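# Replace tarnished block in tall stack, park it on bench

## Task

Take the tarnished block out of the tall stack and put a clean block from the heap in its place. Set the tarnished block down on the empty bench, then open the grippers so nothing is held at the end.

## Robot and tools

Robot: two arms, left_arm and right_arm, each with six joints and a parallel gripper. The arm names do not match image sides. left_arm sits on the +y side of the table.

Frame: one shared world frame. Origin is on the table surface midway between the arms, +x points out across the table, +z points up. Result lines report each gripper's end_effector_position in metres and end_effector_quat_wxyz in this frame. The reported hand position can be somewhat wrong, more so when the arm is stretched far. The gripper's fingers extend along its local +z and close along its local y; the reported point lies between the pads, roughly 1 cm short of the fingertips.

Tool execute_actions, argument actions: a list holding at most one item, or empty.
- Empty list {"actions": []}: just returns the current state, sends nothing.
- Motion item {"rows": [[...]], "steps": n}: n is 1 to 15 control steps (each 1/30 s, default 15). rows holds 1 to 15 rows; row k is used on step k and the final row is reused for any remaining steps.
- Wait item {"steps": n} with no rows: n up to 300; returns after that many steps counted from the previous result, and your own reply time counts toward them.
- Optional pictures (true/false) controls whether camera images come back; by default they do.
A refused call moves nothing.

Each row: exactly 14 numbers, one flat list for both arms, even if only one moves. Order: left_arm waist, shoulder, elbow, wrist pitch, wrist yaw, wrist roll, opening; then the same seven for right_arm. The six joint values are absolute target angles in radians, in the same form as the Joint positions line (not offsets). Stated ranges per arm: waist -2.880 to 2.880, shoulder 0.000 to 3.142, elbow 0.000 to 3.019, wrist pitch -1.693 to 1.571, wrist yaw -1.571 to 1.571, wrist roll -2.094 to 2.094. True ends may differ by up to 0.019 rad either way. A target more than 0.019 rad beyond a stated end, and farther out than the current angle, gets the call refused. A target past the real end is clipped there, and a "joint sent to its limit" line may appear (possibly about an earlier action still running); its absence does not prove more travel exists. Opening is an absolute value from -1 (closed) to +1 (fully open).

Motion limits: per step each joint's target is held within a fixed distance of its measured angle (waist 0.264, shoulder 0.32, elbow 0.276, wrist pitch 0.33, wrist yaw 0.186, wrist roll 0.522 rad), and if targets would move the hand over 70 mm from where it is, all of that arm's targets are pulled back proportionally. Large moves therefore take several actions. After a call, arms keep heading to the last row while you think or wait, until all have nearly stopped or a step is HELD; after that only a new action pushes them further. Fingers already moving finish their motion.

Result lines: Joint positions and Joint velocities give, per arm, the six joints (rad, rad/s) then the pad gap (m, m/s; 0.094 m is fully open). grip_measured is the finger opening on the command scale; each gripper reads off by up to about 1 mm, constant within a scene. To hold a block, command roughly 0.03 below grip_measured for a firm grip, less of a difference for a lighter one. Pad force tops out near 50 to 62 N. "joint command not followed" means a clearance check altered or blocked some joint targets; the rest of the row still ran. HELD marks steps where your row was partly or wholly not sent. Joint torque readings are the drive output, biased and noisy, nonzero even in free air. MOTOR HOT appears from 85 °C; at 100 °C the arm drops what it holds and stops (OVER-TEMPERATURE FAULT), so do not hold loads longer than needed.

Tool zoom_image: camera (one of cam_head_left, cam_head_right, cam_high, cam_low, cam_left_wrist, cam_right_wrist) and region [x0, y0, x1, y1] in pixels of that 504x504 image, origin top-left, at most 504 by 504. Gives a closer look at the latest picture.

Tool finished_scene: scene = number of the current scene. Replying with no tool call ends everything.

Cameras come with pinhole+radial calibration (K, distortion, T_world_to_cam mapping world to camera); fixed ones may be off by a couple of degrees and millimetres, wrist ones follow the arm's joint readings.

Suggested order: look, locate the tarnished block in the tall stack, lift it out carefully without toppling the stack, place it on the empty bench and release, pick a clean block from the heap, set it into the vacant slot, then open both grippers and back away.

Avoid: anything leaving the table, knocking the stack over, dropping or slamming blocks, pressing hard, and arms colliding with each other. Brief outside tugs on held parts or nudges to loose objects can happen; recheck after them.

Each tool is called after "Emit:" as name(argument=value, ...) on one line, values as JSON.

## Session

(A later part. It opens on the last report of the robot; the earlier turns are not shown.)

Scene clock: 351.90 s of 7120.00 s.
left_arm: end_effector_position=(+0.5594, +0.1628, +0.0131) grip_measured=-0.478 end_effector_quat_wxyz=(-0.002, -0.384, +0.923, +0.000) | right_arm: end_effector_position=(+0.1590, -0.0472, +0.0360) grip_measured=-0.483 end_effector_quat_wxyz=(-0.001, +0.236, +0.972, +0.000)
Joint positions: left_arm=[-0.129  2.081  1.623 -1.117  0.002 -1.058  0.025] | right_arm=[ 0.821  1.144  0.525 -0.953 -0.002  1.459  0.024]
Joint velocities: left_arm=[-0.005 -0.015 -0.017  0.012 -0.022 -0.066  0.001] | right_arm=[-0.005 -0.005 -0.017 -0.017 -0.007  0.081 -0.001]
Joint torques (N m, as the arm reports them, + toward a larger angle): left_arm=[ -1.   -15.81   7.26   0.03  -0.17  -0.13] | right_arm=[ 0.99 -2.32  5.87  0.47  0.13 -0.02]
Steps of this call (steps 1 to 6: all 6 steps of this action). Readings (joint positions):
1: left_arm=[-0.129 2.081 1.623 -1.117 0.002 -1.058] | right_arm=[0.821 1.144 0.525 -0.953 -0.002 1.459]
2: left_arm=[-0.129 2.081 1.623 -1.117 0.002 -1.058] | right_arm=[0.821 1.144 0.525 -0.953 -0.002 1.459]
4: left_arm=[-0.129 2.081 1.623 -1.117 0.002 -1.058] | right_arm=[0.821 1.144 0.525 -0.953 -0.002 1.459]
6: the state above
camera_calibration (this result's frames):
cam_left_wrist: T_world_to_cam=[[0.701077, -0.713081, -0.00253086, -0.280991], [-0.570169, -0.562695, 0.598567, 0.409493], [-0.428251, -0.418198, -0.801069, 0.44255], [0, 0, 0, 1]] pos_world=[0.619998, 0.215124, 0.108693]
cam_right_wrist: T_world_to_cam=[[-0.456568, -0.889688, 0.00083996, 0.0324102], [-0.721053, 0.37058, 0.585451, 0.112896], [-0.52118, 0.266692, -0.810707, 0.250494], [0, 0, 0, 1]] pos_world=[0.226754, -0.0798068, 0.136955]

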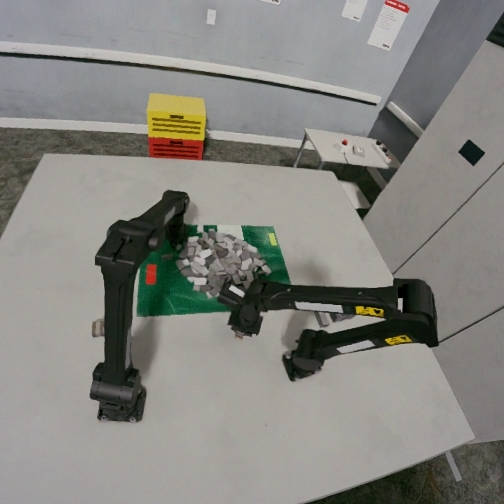

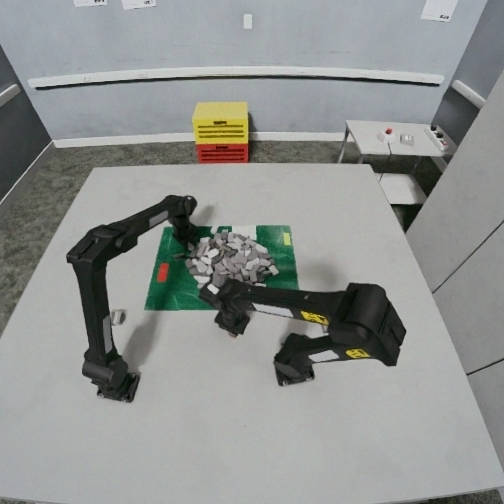

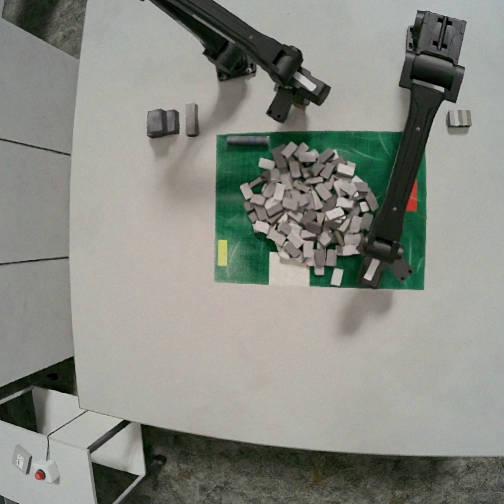

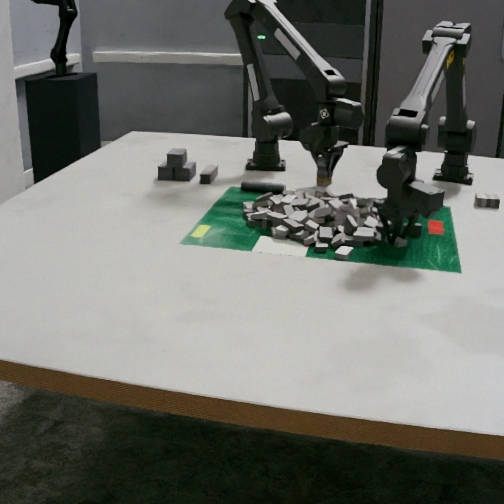

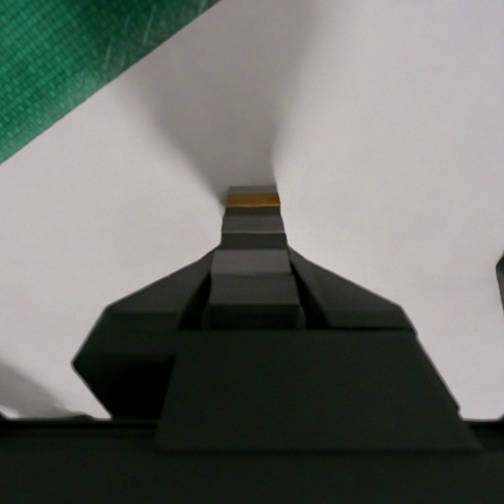

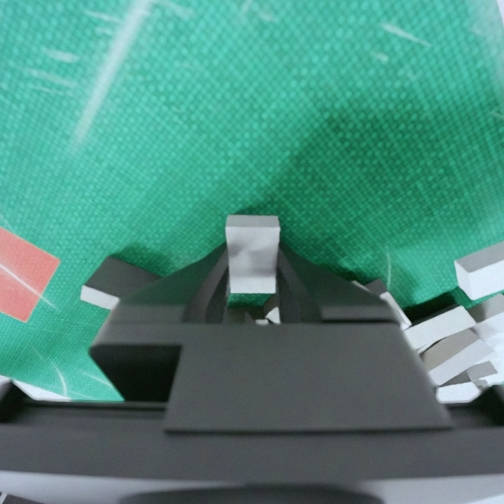

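Emit:
execute_actions(actions=[{"rows": [[-0.1425,2.095,1.623,-1.111,0,-1.07,-0.505,0.83,1.1539,0.5164,-0.9468,0,1.452,-0.508],[-0.1425,2.09,1.623,-1.113,0,-1.07,-0.51,0.829,1.1512,0.5223,-0.948,0,1.453,-0.516],[-0.1425,2.085,1.623,-1.115,0,-1.07,-0.513,0.828,1.1486,0.5283,-0.9491,0,1.454,-0.522],[-0.1425,2.08,1.623,-1.117,0,-1.07,-0.513,0.827,1.1459,0.5342,-0.9502,0,1.455,-0.525],[-0.1425,2.074,1.623,-1.119,0,-1.07,-0.513,0.826,1.1433,0.5402,-0.9514,0,1.456,-0.525],[-0.1425,2.069,1.623,-1.121,0,-1.07,-0.513,0.825,1.1406,0.5462,-0.9525,0,1.457,-0.525],[-0.1425,2.0684,1.623,-1.1224,0,-1.07,-0.513,0.824,1.138,0.5521,-0.9536,0,1.458,-0.525],[-0.1425,2.0666,1.623,-1.1242,0,-1.07,-0.513,0.823,1.1353,0.5581,-0.9547,0,1.459,-0.525],[-0.1425,2.0635,1.623,-1.1273,0,-1.07,-0.513,0.822,1.1327,0.564,-0.9559,0,1.459,-0.525],[-0.1425,2.0593,1.623,-1.1315,0,-1.07,-0.513,0.821,1.13,0.57,-0.957,0,1.459,-0.525],[-0.1425,2.0538,1.623,-1.137,0,-1.07,-0.513,0.821,1.13,0.57,-0.957,0,1.459,-0.525],[-0.1425,2.0471,1.623,-1.1437,0,-1.07,-0.513,0.821,1.1298,0.5702,-0.957,0,1.459,-0.525],[-0.1425,2.0392,1.623,-1.1516,0,-1.07,-0.513,0.821,1.1293,0.5706,-0.9571,0,1.459,-0.525],[-0.1425,2.0301,1.623,-1.1607,0,-1.07,-0.513,0.821,1.1284,0.5714,-0.9574,0,1.459,-0.525],[-0.1425,2.0198,1.6223,-1.1703,0,-1.07,-0.513,0.821,1.1271,0.5726,-0.9583,0,1.459,-0.525]], "steps": 15}], pictures=false)

Emit:
execute_actions(actions=[{"rows": [[-0.1425,2.0082,1.6202,-1.1798,0,-1.07,-0.513,0.821,1.1253,0.5742,-0.9599,0,1.459,-0.525],[-0.1425,1.9955,1.6168,-1.1891,0,-1.07,-0.513,0.821,1.123,0.5763,-0.9623,0,1.459,-0.525],[-0.1425,1.9815,1.6119,-1.1982,0,-1.07,-0.513,0.821,1.1201,0.5789,-0.9657,0,1.459,-0.525],[-0.1425,1.9669,1.6057,-1.2066,0,-1.07,-0.513,0.821,1.1168,0.5819,-0.97,0,1.459,-0.525],[-0.1425,1.9523,1.5981,-1.2136,0,-1.07,-0.513,0.821,1.113,0.5853,-0.9753,0,1.459,-0.525],[-0.1425,1.9377,1.5891,-1.2192,0,-1.07,-0.513,0.821,1.1088,0.5891,-0.9815,0,1.459,-0.525],[-0.1425,1.9232,1.5787,-1.2233,0,-1.07,-0.513,0.821,1.1043,0.5932,-0.9885,0,1.459,-0.525],[-0.1425,1.9086,1.567,-1.2262,0,-1.07,-0.513,0.821,1.0995,0.5975,-0.9962,0,1.459,-0.525],[-0.1425,1.894,1.5538,-1.2276,0,-1.07,-0.513,0.821,1.0945,0.602,-1.0046,0,1.459,-0.525],[-0.1425,1.8794,1.5393,-1.2247,0,-1.07,-0.513,0.821,1.0895,0.6065,-1.0135,0,1.459,-0.525],[-0.1431,1.8648,1.5234,-1.2204,0,-1.0695,-0.513,0.819,1.0845,0.611,-1.0227,0,1.459,-0.525],[-0.1448,1.8502,1.5068,-1.2154,0,-1.068,-0.513,0.817,1.0795,0.6155,-1.032,0,1.459,-0.525],[-0.1477,1.8357,1.4902,-1.2103,0,-1.0656,-0.513,0.815,1.0747,0.6198,-1.0413,0,1.459,-0.525],[-0.1518,1.8211,1.4736,-1.2053,0,-1.062,-0.513,0.813,1.0702,0.6239,-1.0505,0,1.459,-0.525],[-0.157,1.8065,1.457,-1.2003,0,-1.0576,-0.513,0.811,1.066,0.6277,-1.0594,0,1.459,-0.525]], "steps": 15}], pictures=false)

Emit:
execute_actions(actions=[{"rows": [[-0.1633,1.7919,1.4404,-1.1983,0,-1.0522,-0.513,0.8102,1.0622,0.6311,-1.0678,0,1.459,-0.525],[-0.1708,1.7773,1.4238,-1.1963,0,-1.0458,-0.513,0.8078,1.0589,0.6341,-1.0755,0,1.459,-0.525],[-0.1795,1.7627,1.4072,-1.1943,0,-1.0384,-0.513,0.8038,1.056,0.6367,-1.0825,0,1.459,-0.525],[-0.1894,1.7482,1.3906,-1.1922,0,-1.0299,-0.513,0.7982,1.0537,0.6388,-1.0887,0,1.459,-0.525],[-0.2003,1.7336,1.374,-1.1902,0,-1.0206,-0.513,0.791,1.0519,0.6404,-1.094,0,1.459,-0.525],[-0.2125,1.719,1.3573,-1.1881,0,-1.0101,-0.513,0.7821,1.0506,0.6416,-1.0983,0,1.459,-0.525],[-0.2258,1.7044,1.3407,-1.1861,0,-0.9988,-0.513,0.7717,1.0497,0.6424,-1.1017,0,1.459,-0.525],[-0.2397,1.6898,1.3241,-1.1841,0,-0.9869,-0.513,0.7597,1.0492,0.6428,-1.1041,0,1.459,-0.525],[-0.2536,1.6752,1.3075,-1.1821,0,-0.975,-0.513,0.7461,1.049,0.643,-1.1057,0,1.459,-0.525],[-0.2674,1.6607,1.2909,-1.18,0,-0.9632,-0.513,0.7309,1.049,0.643,-1.1066,0,1.459,-0.525],[-0.2813,1.6461,1.2743,-1.178,0,-0.9513,-0.513,0.714,1.049,0.643,-1.1069,0,1.459,-0.525],[-0.2952,1.6315,1.2577,-1.176,0,-0.9394,-0.513,0.6956,1.049,0.643,-1.107,0,1.459,-0.525],[-0.3091,1.6169,1.2411,-1.174,0,-0.9276,-0.513,0.6755,1.049,0.643,-1.107,0,1.459,-0.525],[-0.323,1.6023,1.2245,-1.172,0,-0.9157,-0.513,0.6539,1.049,0.643,-1.107,0,1.459,-0.525],[-0.3368,1.5877,1.2079,-1.17,0,-0.9039,-0.513,0.6307,1.049,0.643,-1.107,0,1.459,-0.525]], "steps": 15}], pictures=false)

Emit:
execute_actions(actions=[{"rows": [[-0.3507,1.5732,1.1913,-1.1679,0,-0.892,-0.513,0.6066,1.049,0.643,-1.107,0,1.459,-0.525],[-0.3646,1.5586,1.1747,-1.1659,0,-0.8801,-0.513,0.5826,1.049,0.643,-1.107,0,1.459,-0.525],[-0.3785,1.544,1.1581,-1.1639,0,-0.8682,-0.513,0.5585,1.049,0.643,-1.107,0,1.459,-0.525],[-0.3924,1.5294,1.1415,-1.1619,0,-0.8563,-0.513,0.5345,1.049,0.643,-1.107,0,1.459,-0.525],[-0.4063,1.5148,1.1249,-1.1599,0,-0.8445,-0.513,0.5104,1.049,0.643,-1.107,0,1.459,-0.525],[-0.4201,1.5002,1.1083,-1.1579,0,-0.8327,-0.513,0.4864,1.049,0.643,-1.107,0,1.459,-0.525],[-0.434,1.4857,1.0917,-1.1558,0,-0.8208,-0.513,0.4624,1.049,0.643,-1.107,0,1.459,-0.525],[-0.4479,1.4711,1.0751,-1.1538,0,-0.8089,-0.513,0.4383,1.049,0.643,-1.107,0,1.459,-0.525],[-0.4618,1.4565,1.0585,-1.1518,0,-0.797,-0.513,0.4143,1.049,0.643,-1.107,0,1.459,-0.525],[-0.4757,1.4425,1.0419,-1.1492,0,-0.7851,-0.513,0.3902,1.049,0.643,-1.107,0,1.459,-0.525],[-0.4896,1.4298,1.0253,-1.1453,0,-0.7732,-0.513,0.3662,1.049,0.643,-1.107,0,1.459,-0.525],[-0.5034,1.4182,1.0087,-1.1403,0,-0.7614,-0.513,0.3421,1.049,0.643,-1.107,0,1.459,-0.525],[-0.5173,1.4079,0.9921,-1.134,0,-0.7495,-0.513,0.3181,1.049,0.643,-1.107,0,1.459,-0.525],[-0.5312,1.3988,0.9755,-1.1265,0,-0.7377,-0.513,0.294,1.049,0.643,-1.107,0,1.459,-0.525],[-0.5451,1.3909,0.9589,-1.1178,0,-0.7258,-0.513,0.27,1.049,0.643,-1.107,0,1.459,-0.525]], "steps": 15}], pictures=false)

Emit:
execute_actions(actions=[{"rows": [[-0.559,1.3842,0.9423,-1.1079,0,-0.7139,-0.513,0.246,1.049,0.643,-1.107,0,1.459,-0.525],[-0.5728,1.3787,0.9257,-1.0968,0,-0.7021,-0.513,0.2219,1.049,0.643,-1.107,0,1.459,-0.525],[-0.5867,1.3745,0.9091,-1.0844,0,-0.6902,-0.513,0.1979,1.049,0.643,-1.107,0,1.459,-0.525],[-0.6,1.3714,0.8925,-1.0709,0,-0.6788,-0.513,0.1738,1.049,0.643,-1.107,0,1.459,-0.525],[-0.6122,1.3696,0.8759,-1.0561,0,-0.6684,-0.513,0.1498,1.049,0.643,-1.107,0,1.459,-0.525],[-0.6231,1.369,0.8593,-1.0401,0,-0.6591,-0.513,0.1257,1.049,0.643,-1.107,0,1.459,-0.525],[-0.633,1.369,0.843,-1.0238,0,-0.6506,-0.513,0.1017,1.049,0.643,-1.107,0,1.459,-0.525],[-0.6417,1.369,0.8274,-1.0082,0,-0.6432,-0.513,0.0776,1.049,0.643,-1.107,0,1.459,-0.525],[-0.6492,1.369,0.8125,-0.9933,0,-0.6368,-0.513,0.0536,1.049,0.643,-1.107,0,1.459,-0.525],[-0.6555,1.369,0.7984,-0.9792,0,-0.6314,-0.513,0.0296,1.049,0.643,-1.107,0,1.459,-0.525],[-0.6607,1.369,0.7849,-0.9657,0,-0.6269,-0.513,0.0055,1.049,0.643,-1.107,0,1.459,-0.525],[-0.6648,1.369,0.7721,-0.9529,0,-0.6234,-0.513,-0.0185,1.049,0.643,-1.107,0,1.459,-0.525],[-0.6677,1.369,0.76,-0.9408,0,-0.621,-0.513,-0.0426,1.049,0.643,-1.107,0,1.459,-0.525],[-0.6694,1.369,0.7485,-0.9293,0,-0.6195,-0.513,-0.0666,1.049,0.643,-1.107,0,1.459,-0.525],[-0.67,1.369,0.7378,-0.9186,0,-0.619,-0.513,-0.0907,1.049,0.643,-1.107,0,1.459,-0.525]], "steps": 15}], pictures=false)

Emit:
execute_actions(actions=[{"rows": [[-0.67,1.369,0.7278,-0.9086,0,-0.619,-0.513,-0.1139,1.049,0.643,-1.107,0,1.459,-0.525],[-0.67,1.369,0.7185,-0.8993,0,-0.619,-0.513,-0.1355,1.049,0.643,-1.107,0,1.459,-0.525],[-0.67,1.369,0.7098,-0.8906,0,-0.619,-0.513,-0.1556,1.049,0.643,-1.107,0,1.459,-0.525],[-0.67,1.369,0.7019,-0.8827,0,-0.619,-0.513,-0.174,1.049,0.643,-1.107,0,1.459,-0.525],[-0.67,1.369,0.6946,-0.8754,0,-0.619,-0.513,-0.1909,1.049,0.643,-1.107,0,1.459,-0.525],[-0.67,1.369,0.688,-0.8688,0,-0.619,-0.513,-0.2061,1.049,0.643,-1.107,0,1.459,-0.525],[-0.67,1.369,0.6821,-0.8629,0,-0.619,-0.513,-0.2197,1.049,0.643,-1.107,0,1.459,-0.525],[-0.67,1.369,0.6769,-0.8577,0,-0.619,-0.513,-0.2317,1.049,0.643,-1.107,0,1.459,-0.525],[-0.67,1.369,0.6725,-0.8533,0,-0.619,-0.513,-0.2421,1.049,0.643,-1.107,0,1.459,-0.525],[-0.67,1.369,0.6686,-0.8494,0,-0.619,-0.513,-0.251,1.049,0.643,-1.107,0,1.459,-0.525],[-0.67,1.369,0.6655,-0.8463,0,-0.619,-0.513,-0.2582,1.049,0.643,-1.107,0,1.459,-0.525],[-0.67,1.369,0.6631,-0.8439,0,-0.619,-0.513,-0.2638,1.049,0.643,-1.107,0,1.459,-0.525],[-0.67,1.369,0.6614,-0.8422,0,-0.619,-0.513,-0.2678,1.049,0.643,-1.107,0,1.459,-0.525],[-0.67,1.369,0.6603,-0.8411,0,-0.619,-0.513,-0.2702,1.049,0.643,-1.107,0,1.459,-0.525],[-0.67,1.369,0.66,-0.8408,0,-0.619,-0.513,-0.271,1.049,0.643,-1.107,0,1.459,-0.525]], "steps": 15}], pictures=false)

Emit:
execute_actions(actions=[{"steps": 8}])

Scene clock: 417.20 s of 7120.00 s.
left_arm: end_effector_position=(+0.5530, +0.1646, +0.0142) grip_measured=-0.478 end_effector_quat_wxyz=(-0.012, -0.384, +0.923, +0.008) | right_arm: end_effector_position=(+0.1590, -0.0471, +0.0361) grip_measured=-0.484 end_effector_quat_wxyz=(-0.001, +0.236, +0.972, +0.000)
Joint positions: left_arm=[-0.129  2.079  1.623 -1.144  0.002 -1.058  0.025] | right_arm=[ 0.821  1.144  0.525 -0.953 -0.002  1.458  0.024]
Joint velocities: left_arm=[-0.005 -0.044 -0.012 -0.237  0.022  0.037  0.001] | right_arm=[-0.005  0.005  0.002 -0.007  0.022 -0.022  0.   ]
Joint torques (N m, as the arm reports them, + toward a larger angle): left_arm=[ -0.94 -20.97   7.41  -0.61  -0.15  -0.16] | right_arm=[ 0.09 -4.55 10.1   0.04  0.13  0.06]
Steps of this call (steps 1 to 15: the robot went on to your last target; steps 16 to 90: nothing new was sent; then 61.80 s passed at rest; steps 91 to 105: all 15 steps of this action). Readings (joint positions):
91: left_arm=[-0.129 2.081 1.623 -1.117 0.002 -1.058] | right_arm=[0.821 1.144 0.525 -0.953 -0.002 1.458]
92: left_arm=[-0.129 2.081 1.623 -1.117 0.002 -1.058] | right_arm=[0.821 1.144 0.525 -0.953 -0.002 1.458]
94: left_arm=[-0.129 2.081 1.623 -1.117 0.002 -1.058] | right_arm=[0.821 1.144 0.525 -0.953 -0.002 1.458]
98: left_arm=[-0.129 2.081 1.623 -1.117 0.002 -1.058] | right_arm=[0.821 1.144 0.525 -0.953 -0.002 1.458]
105: the state above

Scene clock: 417.70 s of 7120.00 s.
left_arm: end_effector_position=(+0.5009, +0.1778, +0.0899) grip_measured=-0.478 end_effector_quat_wxyz=(-0.006, -0.383, +0.924, +0.003) | right_arm: end_effector_position=(+0.1522, -0.0573, +0.0486) grip_measured=-0.484 end_effector_quat_wxyz=(-0.006, +0.236, +0.972, -0.013)
Joint positions: left_arm=[-0.131  1.859  1.487 -1.213  0.002 -1.058  0.025] | right_arm=[ 0.821  1.098  0.534 -1.034 -0.002  1.458  0.024]
Joint velocities: left_arm=[-0.054 -0.552 -0.442  0.042  0.022  0.007 -0.001] | right_arm=[-0.005 -0.171  0.095 -0.281 -0.139 -0.007 -0.001]
Joint torques (N m, as the arm reports them, + toward a larger angle): left_arm=[ -1.62 -16.14   7.29   0.09  -0.14   0.  ] | right_arm=[-0.79 -4.92 12.79  0.16  0.13  0.07]
Steps of this call (steps 1 to 15: all 15 steps of this action). Readings (joint positions):
1: left_arm=[-0.129 2.076 1.621 -1.153 0.002 -1.058] | right_arm=[0.821 1.144 0.525 -0.953 -0.002 1.458]
2: left_arm=[-0.129 2.072 1.618 -1.162 0.002 -1.058] | right_arm=[0.821 1.143 0.525 -0.953 -0.002 1.458]
4: left_arm=[-0.129 2.057 1.607 -1.180 0.002 -1.058] | right_arm=[0.821 1.142 0.525 -0.955 -0.002 1.458]
8: left_arm=[-0.129 2.000 1.576 -1.208 0.002 -1.058] | right_arm=[0.821 1.135 0.525 -0.974 -0.002 1.458]
15: the state above

Scene clock: 418.20 s of 7120.00 s.
left_arm: end_effector_position=(+0.3890, +0.1261, +0.0982) grip_measured=-0.478 end_effector_quat_wxyz=(-0.015, -0.255, +0.967, +0.012) | right_arm: end_effector_position=(+0.1776, -0.0762, +0.0651) grip_measured=-0.484 end_effector_quat_wxyz=(-0.007, +0.304, +0.953, -0.013)
Joint positions: left_arm=[-0.306  1.657  1.23  -1.182  0.001 -0.962  0.025] | right_arm=[ 0.68   1.069  0.565 -1.097 -0.002  1.458  0.024]
Joint velocities: left_arm=[-0.484 -0.444 -0.471  0.066  0.007  0.3   -0.001] | right_arm=[-0.63   0.005 -0.017  0.017 -0.037 -0.007 -0.   ]
Joint torques (N m, as the arm reports them, + toward a larger angle): left_arm=[ -0.1  -14.88   7.82  -0.01  -0.12   0.13] | right_arm=[-1.12 -4.24 12.4  -0.11  0.14  0.07]
Steps of this call (steps 1 to 15: all 15 steps of this action). Readings (joint positions):
1: left_arm=[-0.133 1.840 1.471 -1.211 0.001 -1.058] | right_arm=[0.821 1.093 0.538 -1.043 -0.002 1.458]
2: left_arm=[-0.137 1.824 1.455 -1.208 0.001 -1.058] | right_arm=[0.821 1.088 0.543 -1.052 -0.002 1.458]
4: left_arm=[-0.148 1.794 1.421 -1.205 0.001 -1.054] | right_arm=[0.818 1.081 0.552 -1.067 -0.002 1.458]
8: left_arm=[-0.190 1.746 1.351 -1.197 0.001 -1.032] | right_arm=[0.793 1.071 0.564 -1.087 -0.002 1.458]
15: the state above

Scene clock: 418.70 s of 7120.00 s.
left_arm: end_effector_position=(+0.2736, +0.0967, +0.1056) grip_measured=-0.478 end_effector_quat_wxyz=(-0.005, -0.068, +0.998, +0.004) | right_arm: end_effector_position=(+0.2276, -0.1407, +0.0651) grip_measured=-0.483 end_effector_quat_wxyz=(-0.009, +0.470, +0.883, -0.012)
Joint positions: left_arm=[-0.51   1.428  0.985 -1.141  0.001 -0.788  0.025] | right_arm=[ 0.319  1.069  0.565 -1.097 -0.001  1.458  0.024]
Joint velocities: left_arm=[-0.425 -0.308 -0.452  0.208 -0.081  0.344 -0.   ] | right_arm=[-0.718  0.015 -0.012  0.017 -0.081 -0.007 -0.   ]
Joint torques (N m, as the arm reports them, + toward a larger angle): left_arm=[ -0.42 -10.29   7.51   0.07  -0.12   0.14] | right_arm=[-0.53 -4.24 12.43 -0.12  0.11  0.07]
Steps of this call (steps 1 to 15: all 15 steps of this action). Readings (joint positions):
1: left_arm=[-0.321 1.641 1.214 -1.180 0.001 -0.951] | right_arm=[0.658 1.069 0.565 -1.097 -0.002 1.458]
2: left_arm=[-0.336 1.625 1.198 -1.178 0.001 -0.940] | right_arm=[0.635 1.069 0.565 -1.097 -0.002 1.458]
4: left_arm=[-0.363 1.592 1.166 -1.175 0.001 -0.917] | right_arm=[0.585 1.069 0.565 -1.097 -0.002 1.458]
8: left_arm=[-0.413 1.526 1.101 -1.167 0.001 -0.870] | right_arm=[0.487 1.069 0.565 -1.097 -0.002 1.458]
15: the state above

Scene clock: 419.20 s of 7120.00 s.
left_arm: end_effector_position=(+0.1986, +0.0942, +0.0416) grip_measured=-0.478 end_effector_quat_wxyz=(-0.008, +0.076, +0.997, +0.006) | right_arm: end_effector_position=(+0.2515, -0.2183, +0.0651) grip_measured=-0.483 end_effector_quat_wxyz=(-0.011, +0.621, +0.784, -0.010)
Joint positions: left_arm=[-0.658  1.391  0.752 -0.952  0.001 -0.648  0.025] | right_arm=[-0.042  1.069  0.565 -1.097 -0.001  1.458  0.024]
Joint velocities: left_arm=[-0.063 -0.015 -0.325  0.349 -0.051  0.11   0.   ] | right_arm=[-0.718 -0.005 -0.007  0.002 -0.037 -0.037 -0.   ]
Joint torques (N m, as the arm reports them, + toward a larger angle): left_arm=[-0.84 -8.69  7.04  0.07 -0.1   0.12] | right_arm=[-0.32 -4.11 12.49 -0.12  0.12  0.07]
Steps of this call (steps 1 to 15: all 15 steps of this action). Readings (joint positions):
1: left_arm=[-0.524 1.419 0.969 -1.134 0.001 -0.776] | right_arm=[0.295 1.069 0.565 -1.097 -0.001 1.458]
2: left_arm=[-0.538 1.410 0.953 -1.125 0.001 -0.764] | right_arm=[0.271 1.069 0.565 -1.097 -0.001 1.458]
4: left_arm=[-0.565 1.398 0.920 -1.104 0.001 -0.740] | right_arm=[0.223 1.069 0.565 -1.097 -0.001 1.458]
8: left_arm=[-0.616 1.391 0.853 -1.047 0.001 -0.697] | right_arm=[0.126 1.069 0.565 -1.097 -0.001 1.458]
15: the state above

Scene clock: 419.70 s of 7120.00 s.
left_arm: end_effector_position=(+0.1833, +0.1094, +0.0140) grip_measured=-0.478 end_effector_quat_wxyz=(-0.006, +0.084, +0.996, +0.005) | right_arm: end_effector_position=(+0.2519, -0.2679, +0.0651) grip_measured=-0.483 end_effector_quat_wxyz=(-0.012, +0.703, +0.711, -0.009)
Joint positions: left_arm=[-0.659  1.391  0.659 -0.854  0.001 -0.632  0.025] | right_arm=[-0.261  1.069  0.565 -1.097 -0.001  1.458  0.024]
Joint velocities: left_arm=[-0.015  0.005 -0.046  0.032  0.037  0.007  0.   ] | right_arm=[-0.083 -0.015  0.007 -0.012  0.022  0.037  0.001]
Joint torques (N m, as the arm reports them, + toward a larger angle): left_arm=[-0.66 -8.08  6.44  0.19 -0.09  0.15] | right_arm=[-0.11 -4.16 12.51 -0.12  0.09  0.07]
Steps of this call (steps 1 to 15: all 15 steps of this action). Readings (joint positions):
1: left_arm=[-0.659 1.391 0.741 -0.941 0.001 -0.645] | right_arm=[-0.066 1.069 0.565 -1.097 -0.001 1.458]
2: left_arm=[-0.659 1.391 0.731 -0.930 0.001 -0.642] | right_arm=[-0.090 1.069 0.565 -1.097 -0.001 1.458]
4: left_arm=[-0.659 1.391 0.712 -0.911 0.001 -0.638] | right_arm=[-0.134 1.069 0.565 -1.097 -0.001 1.458]
8: left_arm=[-0.659 1.391 0.683 -0.880 0.001 -0.634] | right_arm=[-0.205 1.069 0.565 -1.097 -0.001 1.458]
15: the state above

Scene clock: 419.97 s of 7120.00 s.
left_arm: end_effector_position=(+0.1836, +0.1091, +0.0138) grip_measured=-0.478 end_effector_quat_wxyz=(-0.005, +0.085, +0.996, +0.004) | right_arm: end_effector_position=(+0.2519, -0.2683, +0.0651) grip_measured=-0.483 end_effector_quat_wxyz=(-0.012, +0.703, +0.711, -0.009)
Joint positions: left_arm=[-0.659  1.391  0.658 -0.851  0.001 -0.631  0.025] | right_arm=[-0.263  1.069  0.565 -1.097 -0.001  1.458  0.024]
Joint velocities: left_arm=[ 0.005 -0.015  0.002 -0.002  0.007  0.022  0.001] | right_arm=[ 0.005 -0.005 -0.017  0.022 -0.051 -0.007 -0.001]
Joint torques (N m, as the arm reports them, + toward a larger angle): left_arm=[-0.86 -8.29  6.39  0.11 -0.1   0.14] | right_arm=[-0.63 -4.15 12.49 -0.11  0.09  0.07]
Steps of this call (steps 1 to 8: the robot went on to your last target). Readings (joint positions):
1: left_arm=[-0.659 1.391 0.658 -0.853 0.001 -0.632] | right_arm=[-0.263 1.069 0.565 -1.097 -0.001 1.458]
2: left_arm=[-0.659 1.391 0.658 -0.852 0.001 -0.632] | right_arm=[-0.263 1.069 0.565 -1.097 -0.001 1.458]
4: left_arm=[-0.659 1.391 0.658 -0.851 0.001 -0.631] | right_arm=[-0.263 1.069 0.565 -1.097 -0.001 1.458]
8: the state above
camera_calibration (this result's frames):
cam_left_wrist: T_world_to_cam=[[-0.178891, -0.983844, -0.00704223, 0.13531], [-0.784476, 0.138313, 0.604539, 0.127408], [-0.593798, 0.113671, -0.796544, 0.231977], [0, 0, 0, 1]] pos_world=[0.261902, 0.0891329, 0.10871]
cam_right_wrist: T_world_to_cam=[[-0.999452, -0.0129378, 0.0304798, 0.24807], [0.00743531, 0.809308, 0.587337, 0.178896], [-0.0322664, 0.587242, -0.808768, 0.344215], [0, 0, 0, 1]] pos_world=[0.257711, -0.34371, 0.165757]

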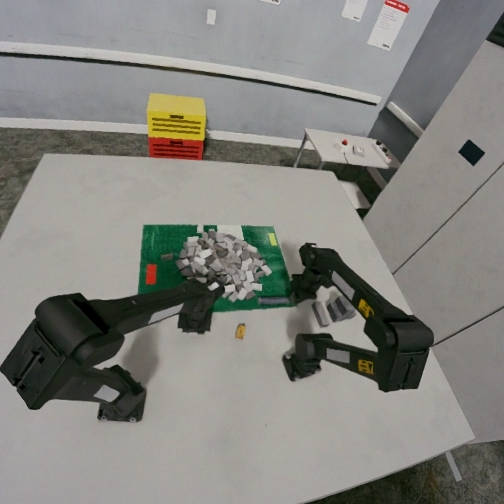

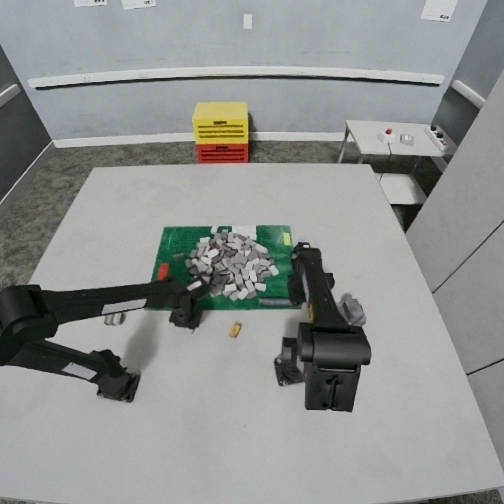

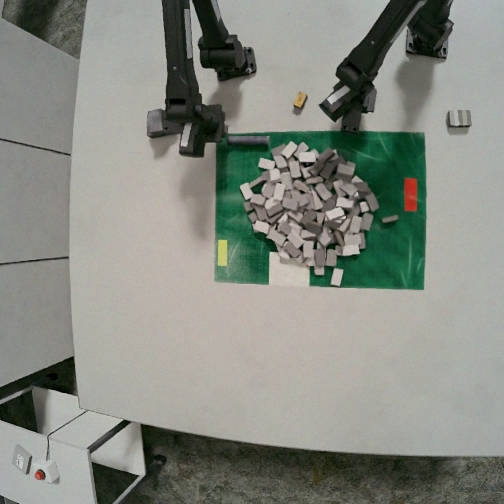

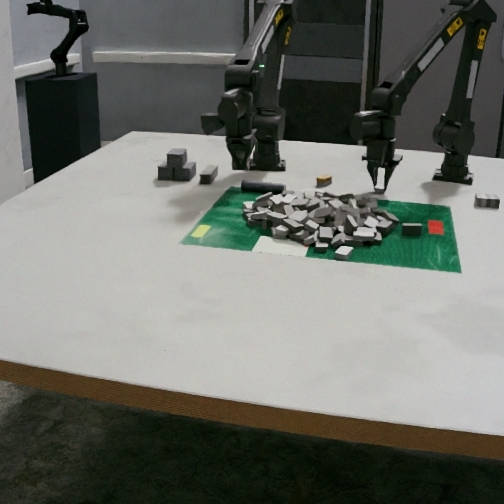

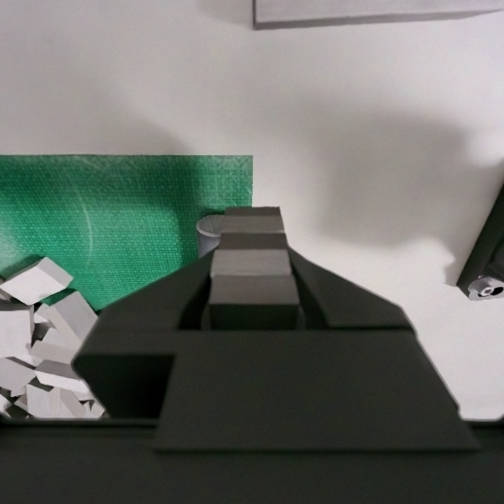

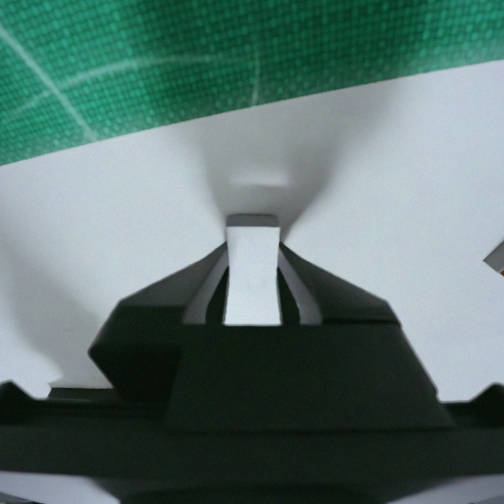

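Emit:
zoom_image(camera="cam_low", region=[300, 150, 410, 200])

Emit:
zoom_image(camera="cam_high", region=[274, 72, 324, 122])

Emit:
zoom_image(camera="cam_left_wrist", region=[185, 195, 325, 335])

Emit:
zoom_image(camera="cam_right_wrist", region=[190, 170, 320, 300])

Region (300, 150, 410, 200) of cam_low's 504x504 image, scaled by 4.582, with more detail than that image has; it fills the top 229 rows of this view, and the rest is white.

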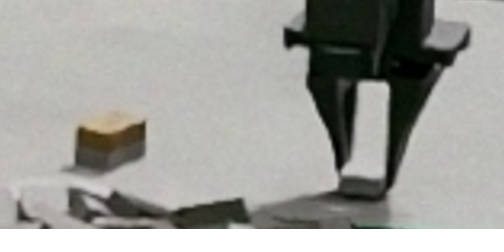

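Region (274, 72, 324, 122) of cam_high's 504x504 image, scaled by 10.080, with more detail than that image has.

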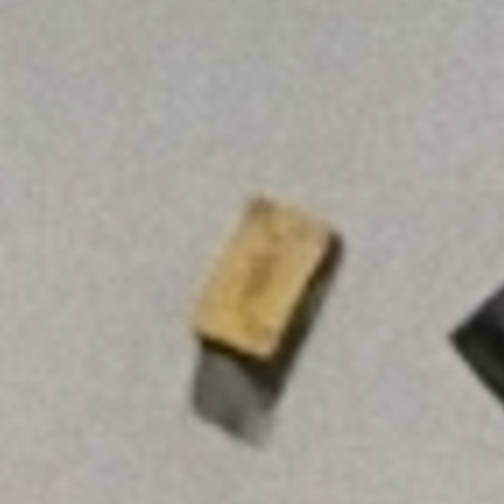

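Region (185, 195, 325, 335) of cam_left_wrist's 504x504 image, scaled by 3.600, with more detail than that image has.

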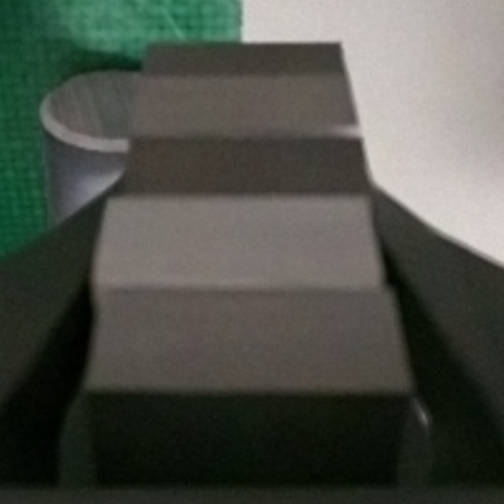

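Region (190, 170, 320, 300) of cam_right_wrist's 504x504 image, scaled by 3.877, with more detail than that image has.

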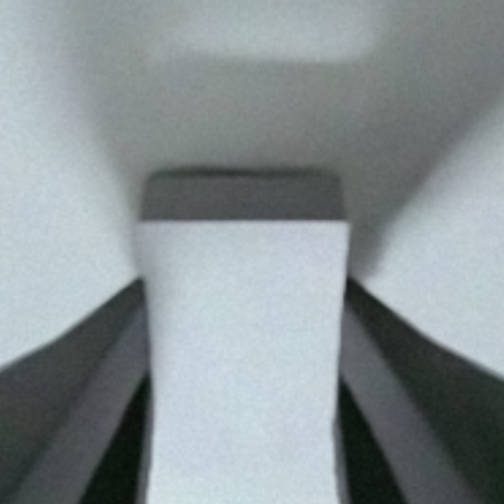

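Emit:
execute_actions(actions=[])

Scene clock: 434.90 s of 7120.00 s.
left_arm: end_effector_position=(+0.1836, +0.1091, +0.0138) grip_measured=-0.478 end_effector_quat_wxyz=(-0.005, +0.085, +0.996, +0.004) | right_arm: end_effector_position=(+0.2519, -0.2683, +0.0651) grip_measured=-0.483 end_effector_quat_wxyz=(-0.012, +0.703, +0.711, -0.009)
Joint positions: left_arm=[-0.659  1.391  0.658 -0.851  0.001 -0.631  0.025] | right_arm=[-0.263  1.069  0.565 -1.097 -0.001  1.458  0.024]
Joint velocities: left_arm=[ 0.005 -0.034 -0.017 -0.002  0.022 -0.051 -0.   ] | right_arm=[-0.005 -0.005  0.002 -0.002 -0.022 -0.022 -0.001]
Joint torques (N m, as the arm reports them, + toward a larger angle): left_arm=[-0.76 -8.09  6.31  0.09 -0.1   0.13] | right_arm=[-0.55 -4.15 12.51 -0.12  0.09  0.07]
Steps of this call (steps 1 to 15: the robot went on to your last target; steps 16 to 90: nothing new was sent; then 11.93 s passed at rest). Readings (joint positions):
1: left_arm=[-0.659 1.391 0.658 -0.851 0.001 -0.631] | right_arm=[-0.263 1.069 0.565 -1.097 -0.001 1.458]
2: left_arm=[-0.659 1.391 0.658 -0.851 0.001 -0.631] | right_arm=[-0.263 1.069 0.565 -1.097 -0.001 1.458]
4: left_arm=[-0.659 1.391 0.658 -0.851 0.001 -0.631] | right_arm=[-0.263 1.069 0.565 -1.097 -0.001 1.458]
8: left_arm=[-0.659 1.391 0.658 -0.851 0.001 -0.631] | right_arm=[-0.263 1.069 0.565 -1.097 -0.001 1.458]
90: the state above
All arms were judged still, so your last target was given up. Only a new action makes them travel on or press farther. Fingers that are still opening or closing keep moving.
camera_calibration (this result's frames):
cam_left_wrist: T_world_to_cam=[[-0.178891, -0.983844, -0.00704223, 0.13531], [-0.784476, 0.138313, 0.604539, 0.127408], [-0.593798, 0.113671, -0.796544, 0.231977], [0, 0, 0, 1]] pos_world=[0.261902, 0.0891329, 0.10871]
cam_right_wrist: T_world_to_cam=[[-0.999452, -0.0129378, 0.0304798, 0.24807], [0.00743531, 0.809308, 0.587337, 0.178896], [-0.0322664, 0.587242, -0.808768, 0.344215], [0, 0, 0, 1]] pos_world=[0.257711, -0.34371, 0.165757]

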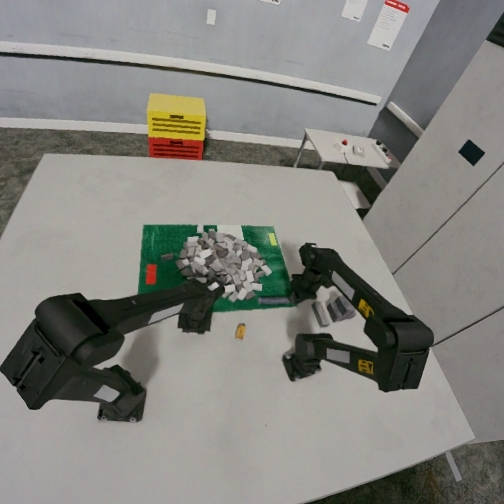

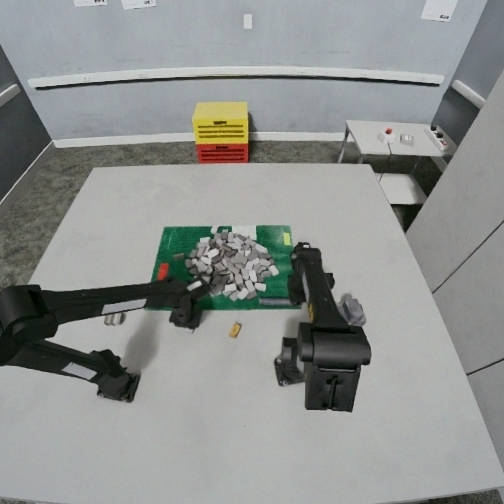

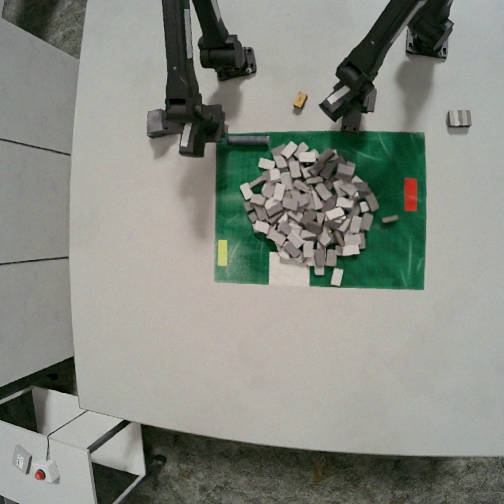

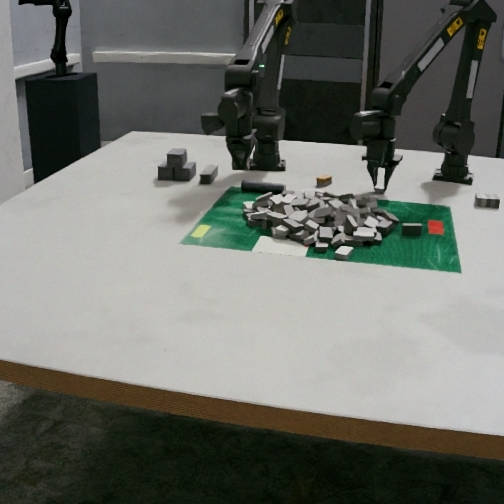

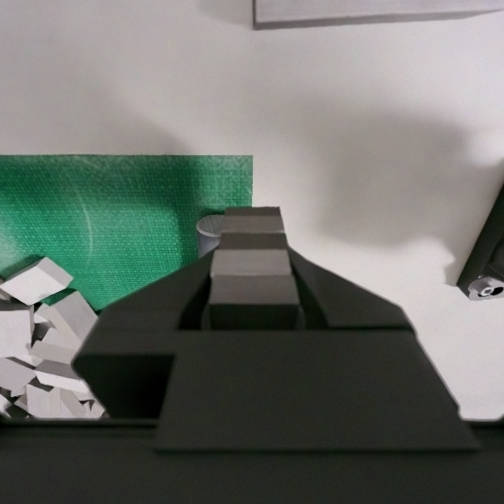

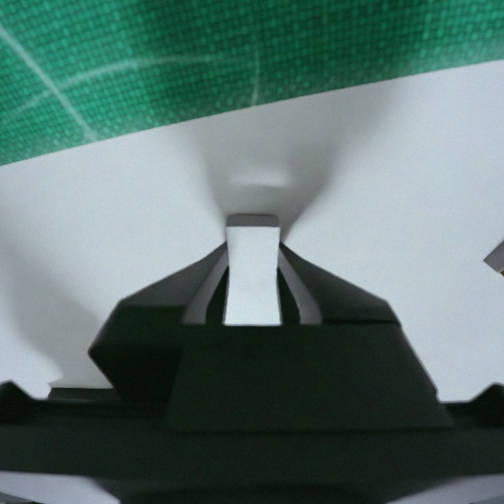

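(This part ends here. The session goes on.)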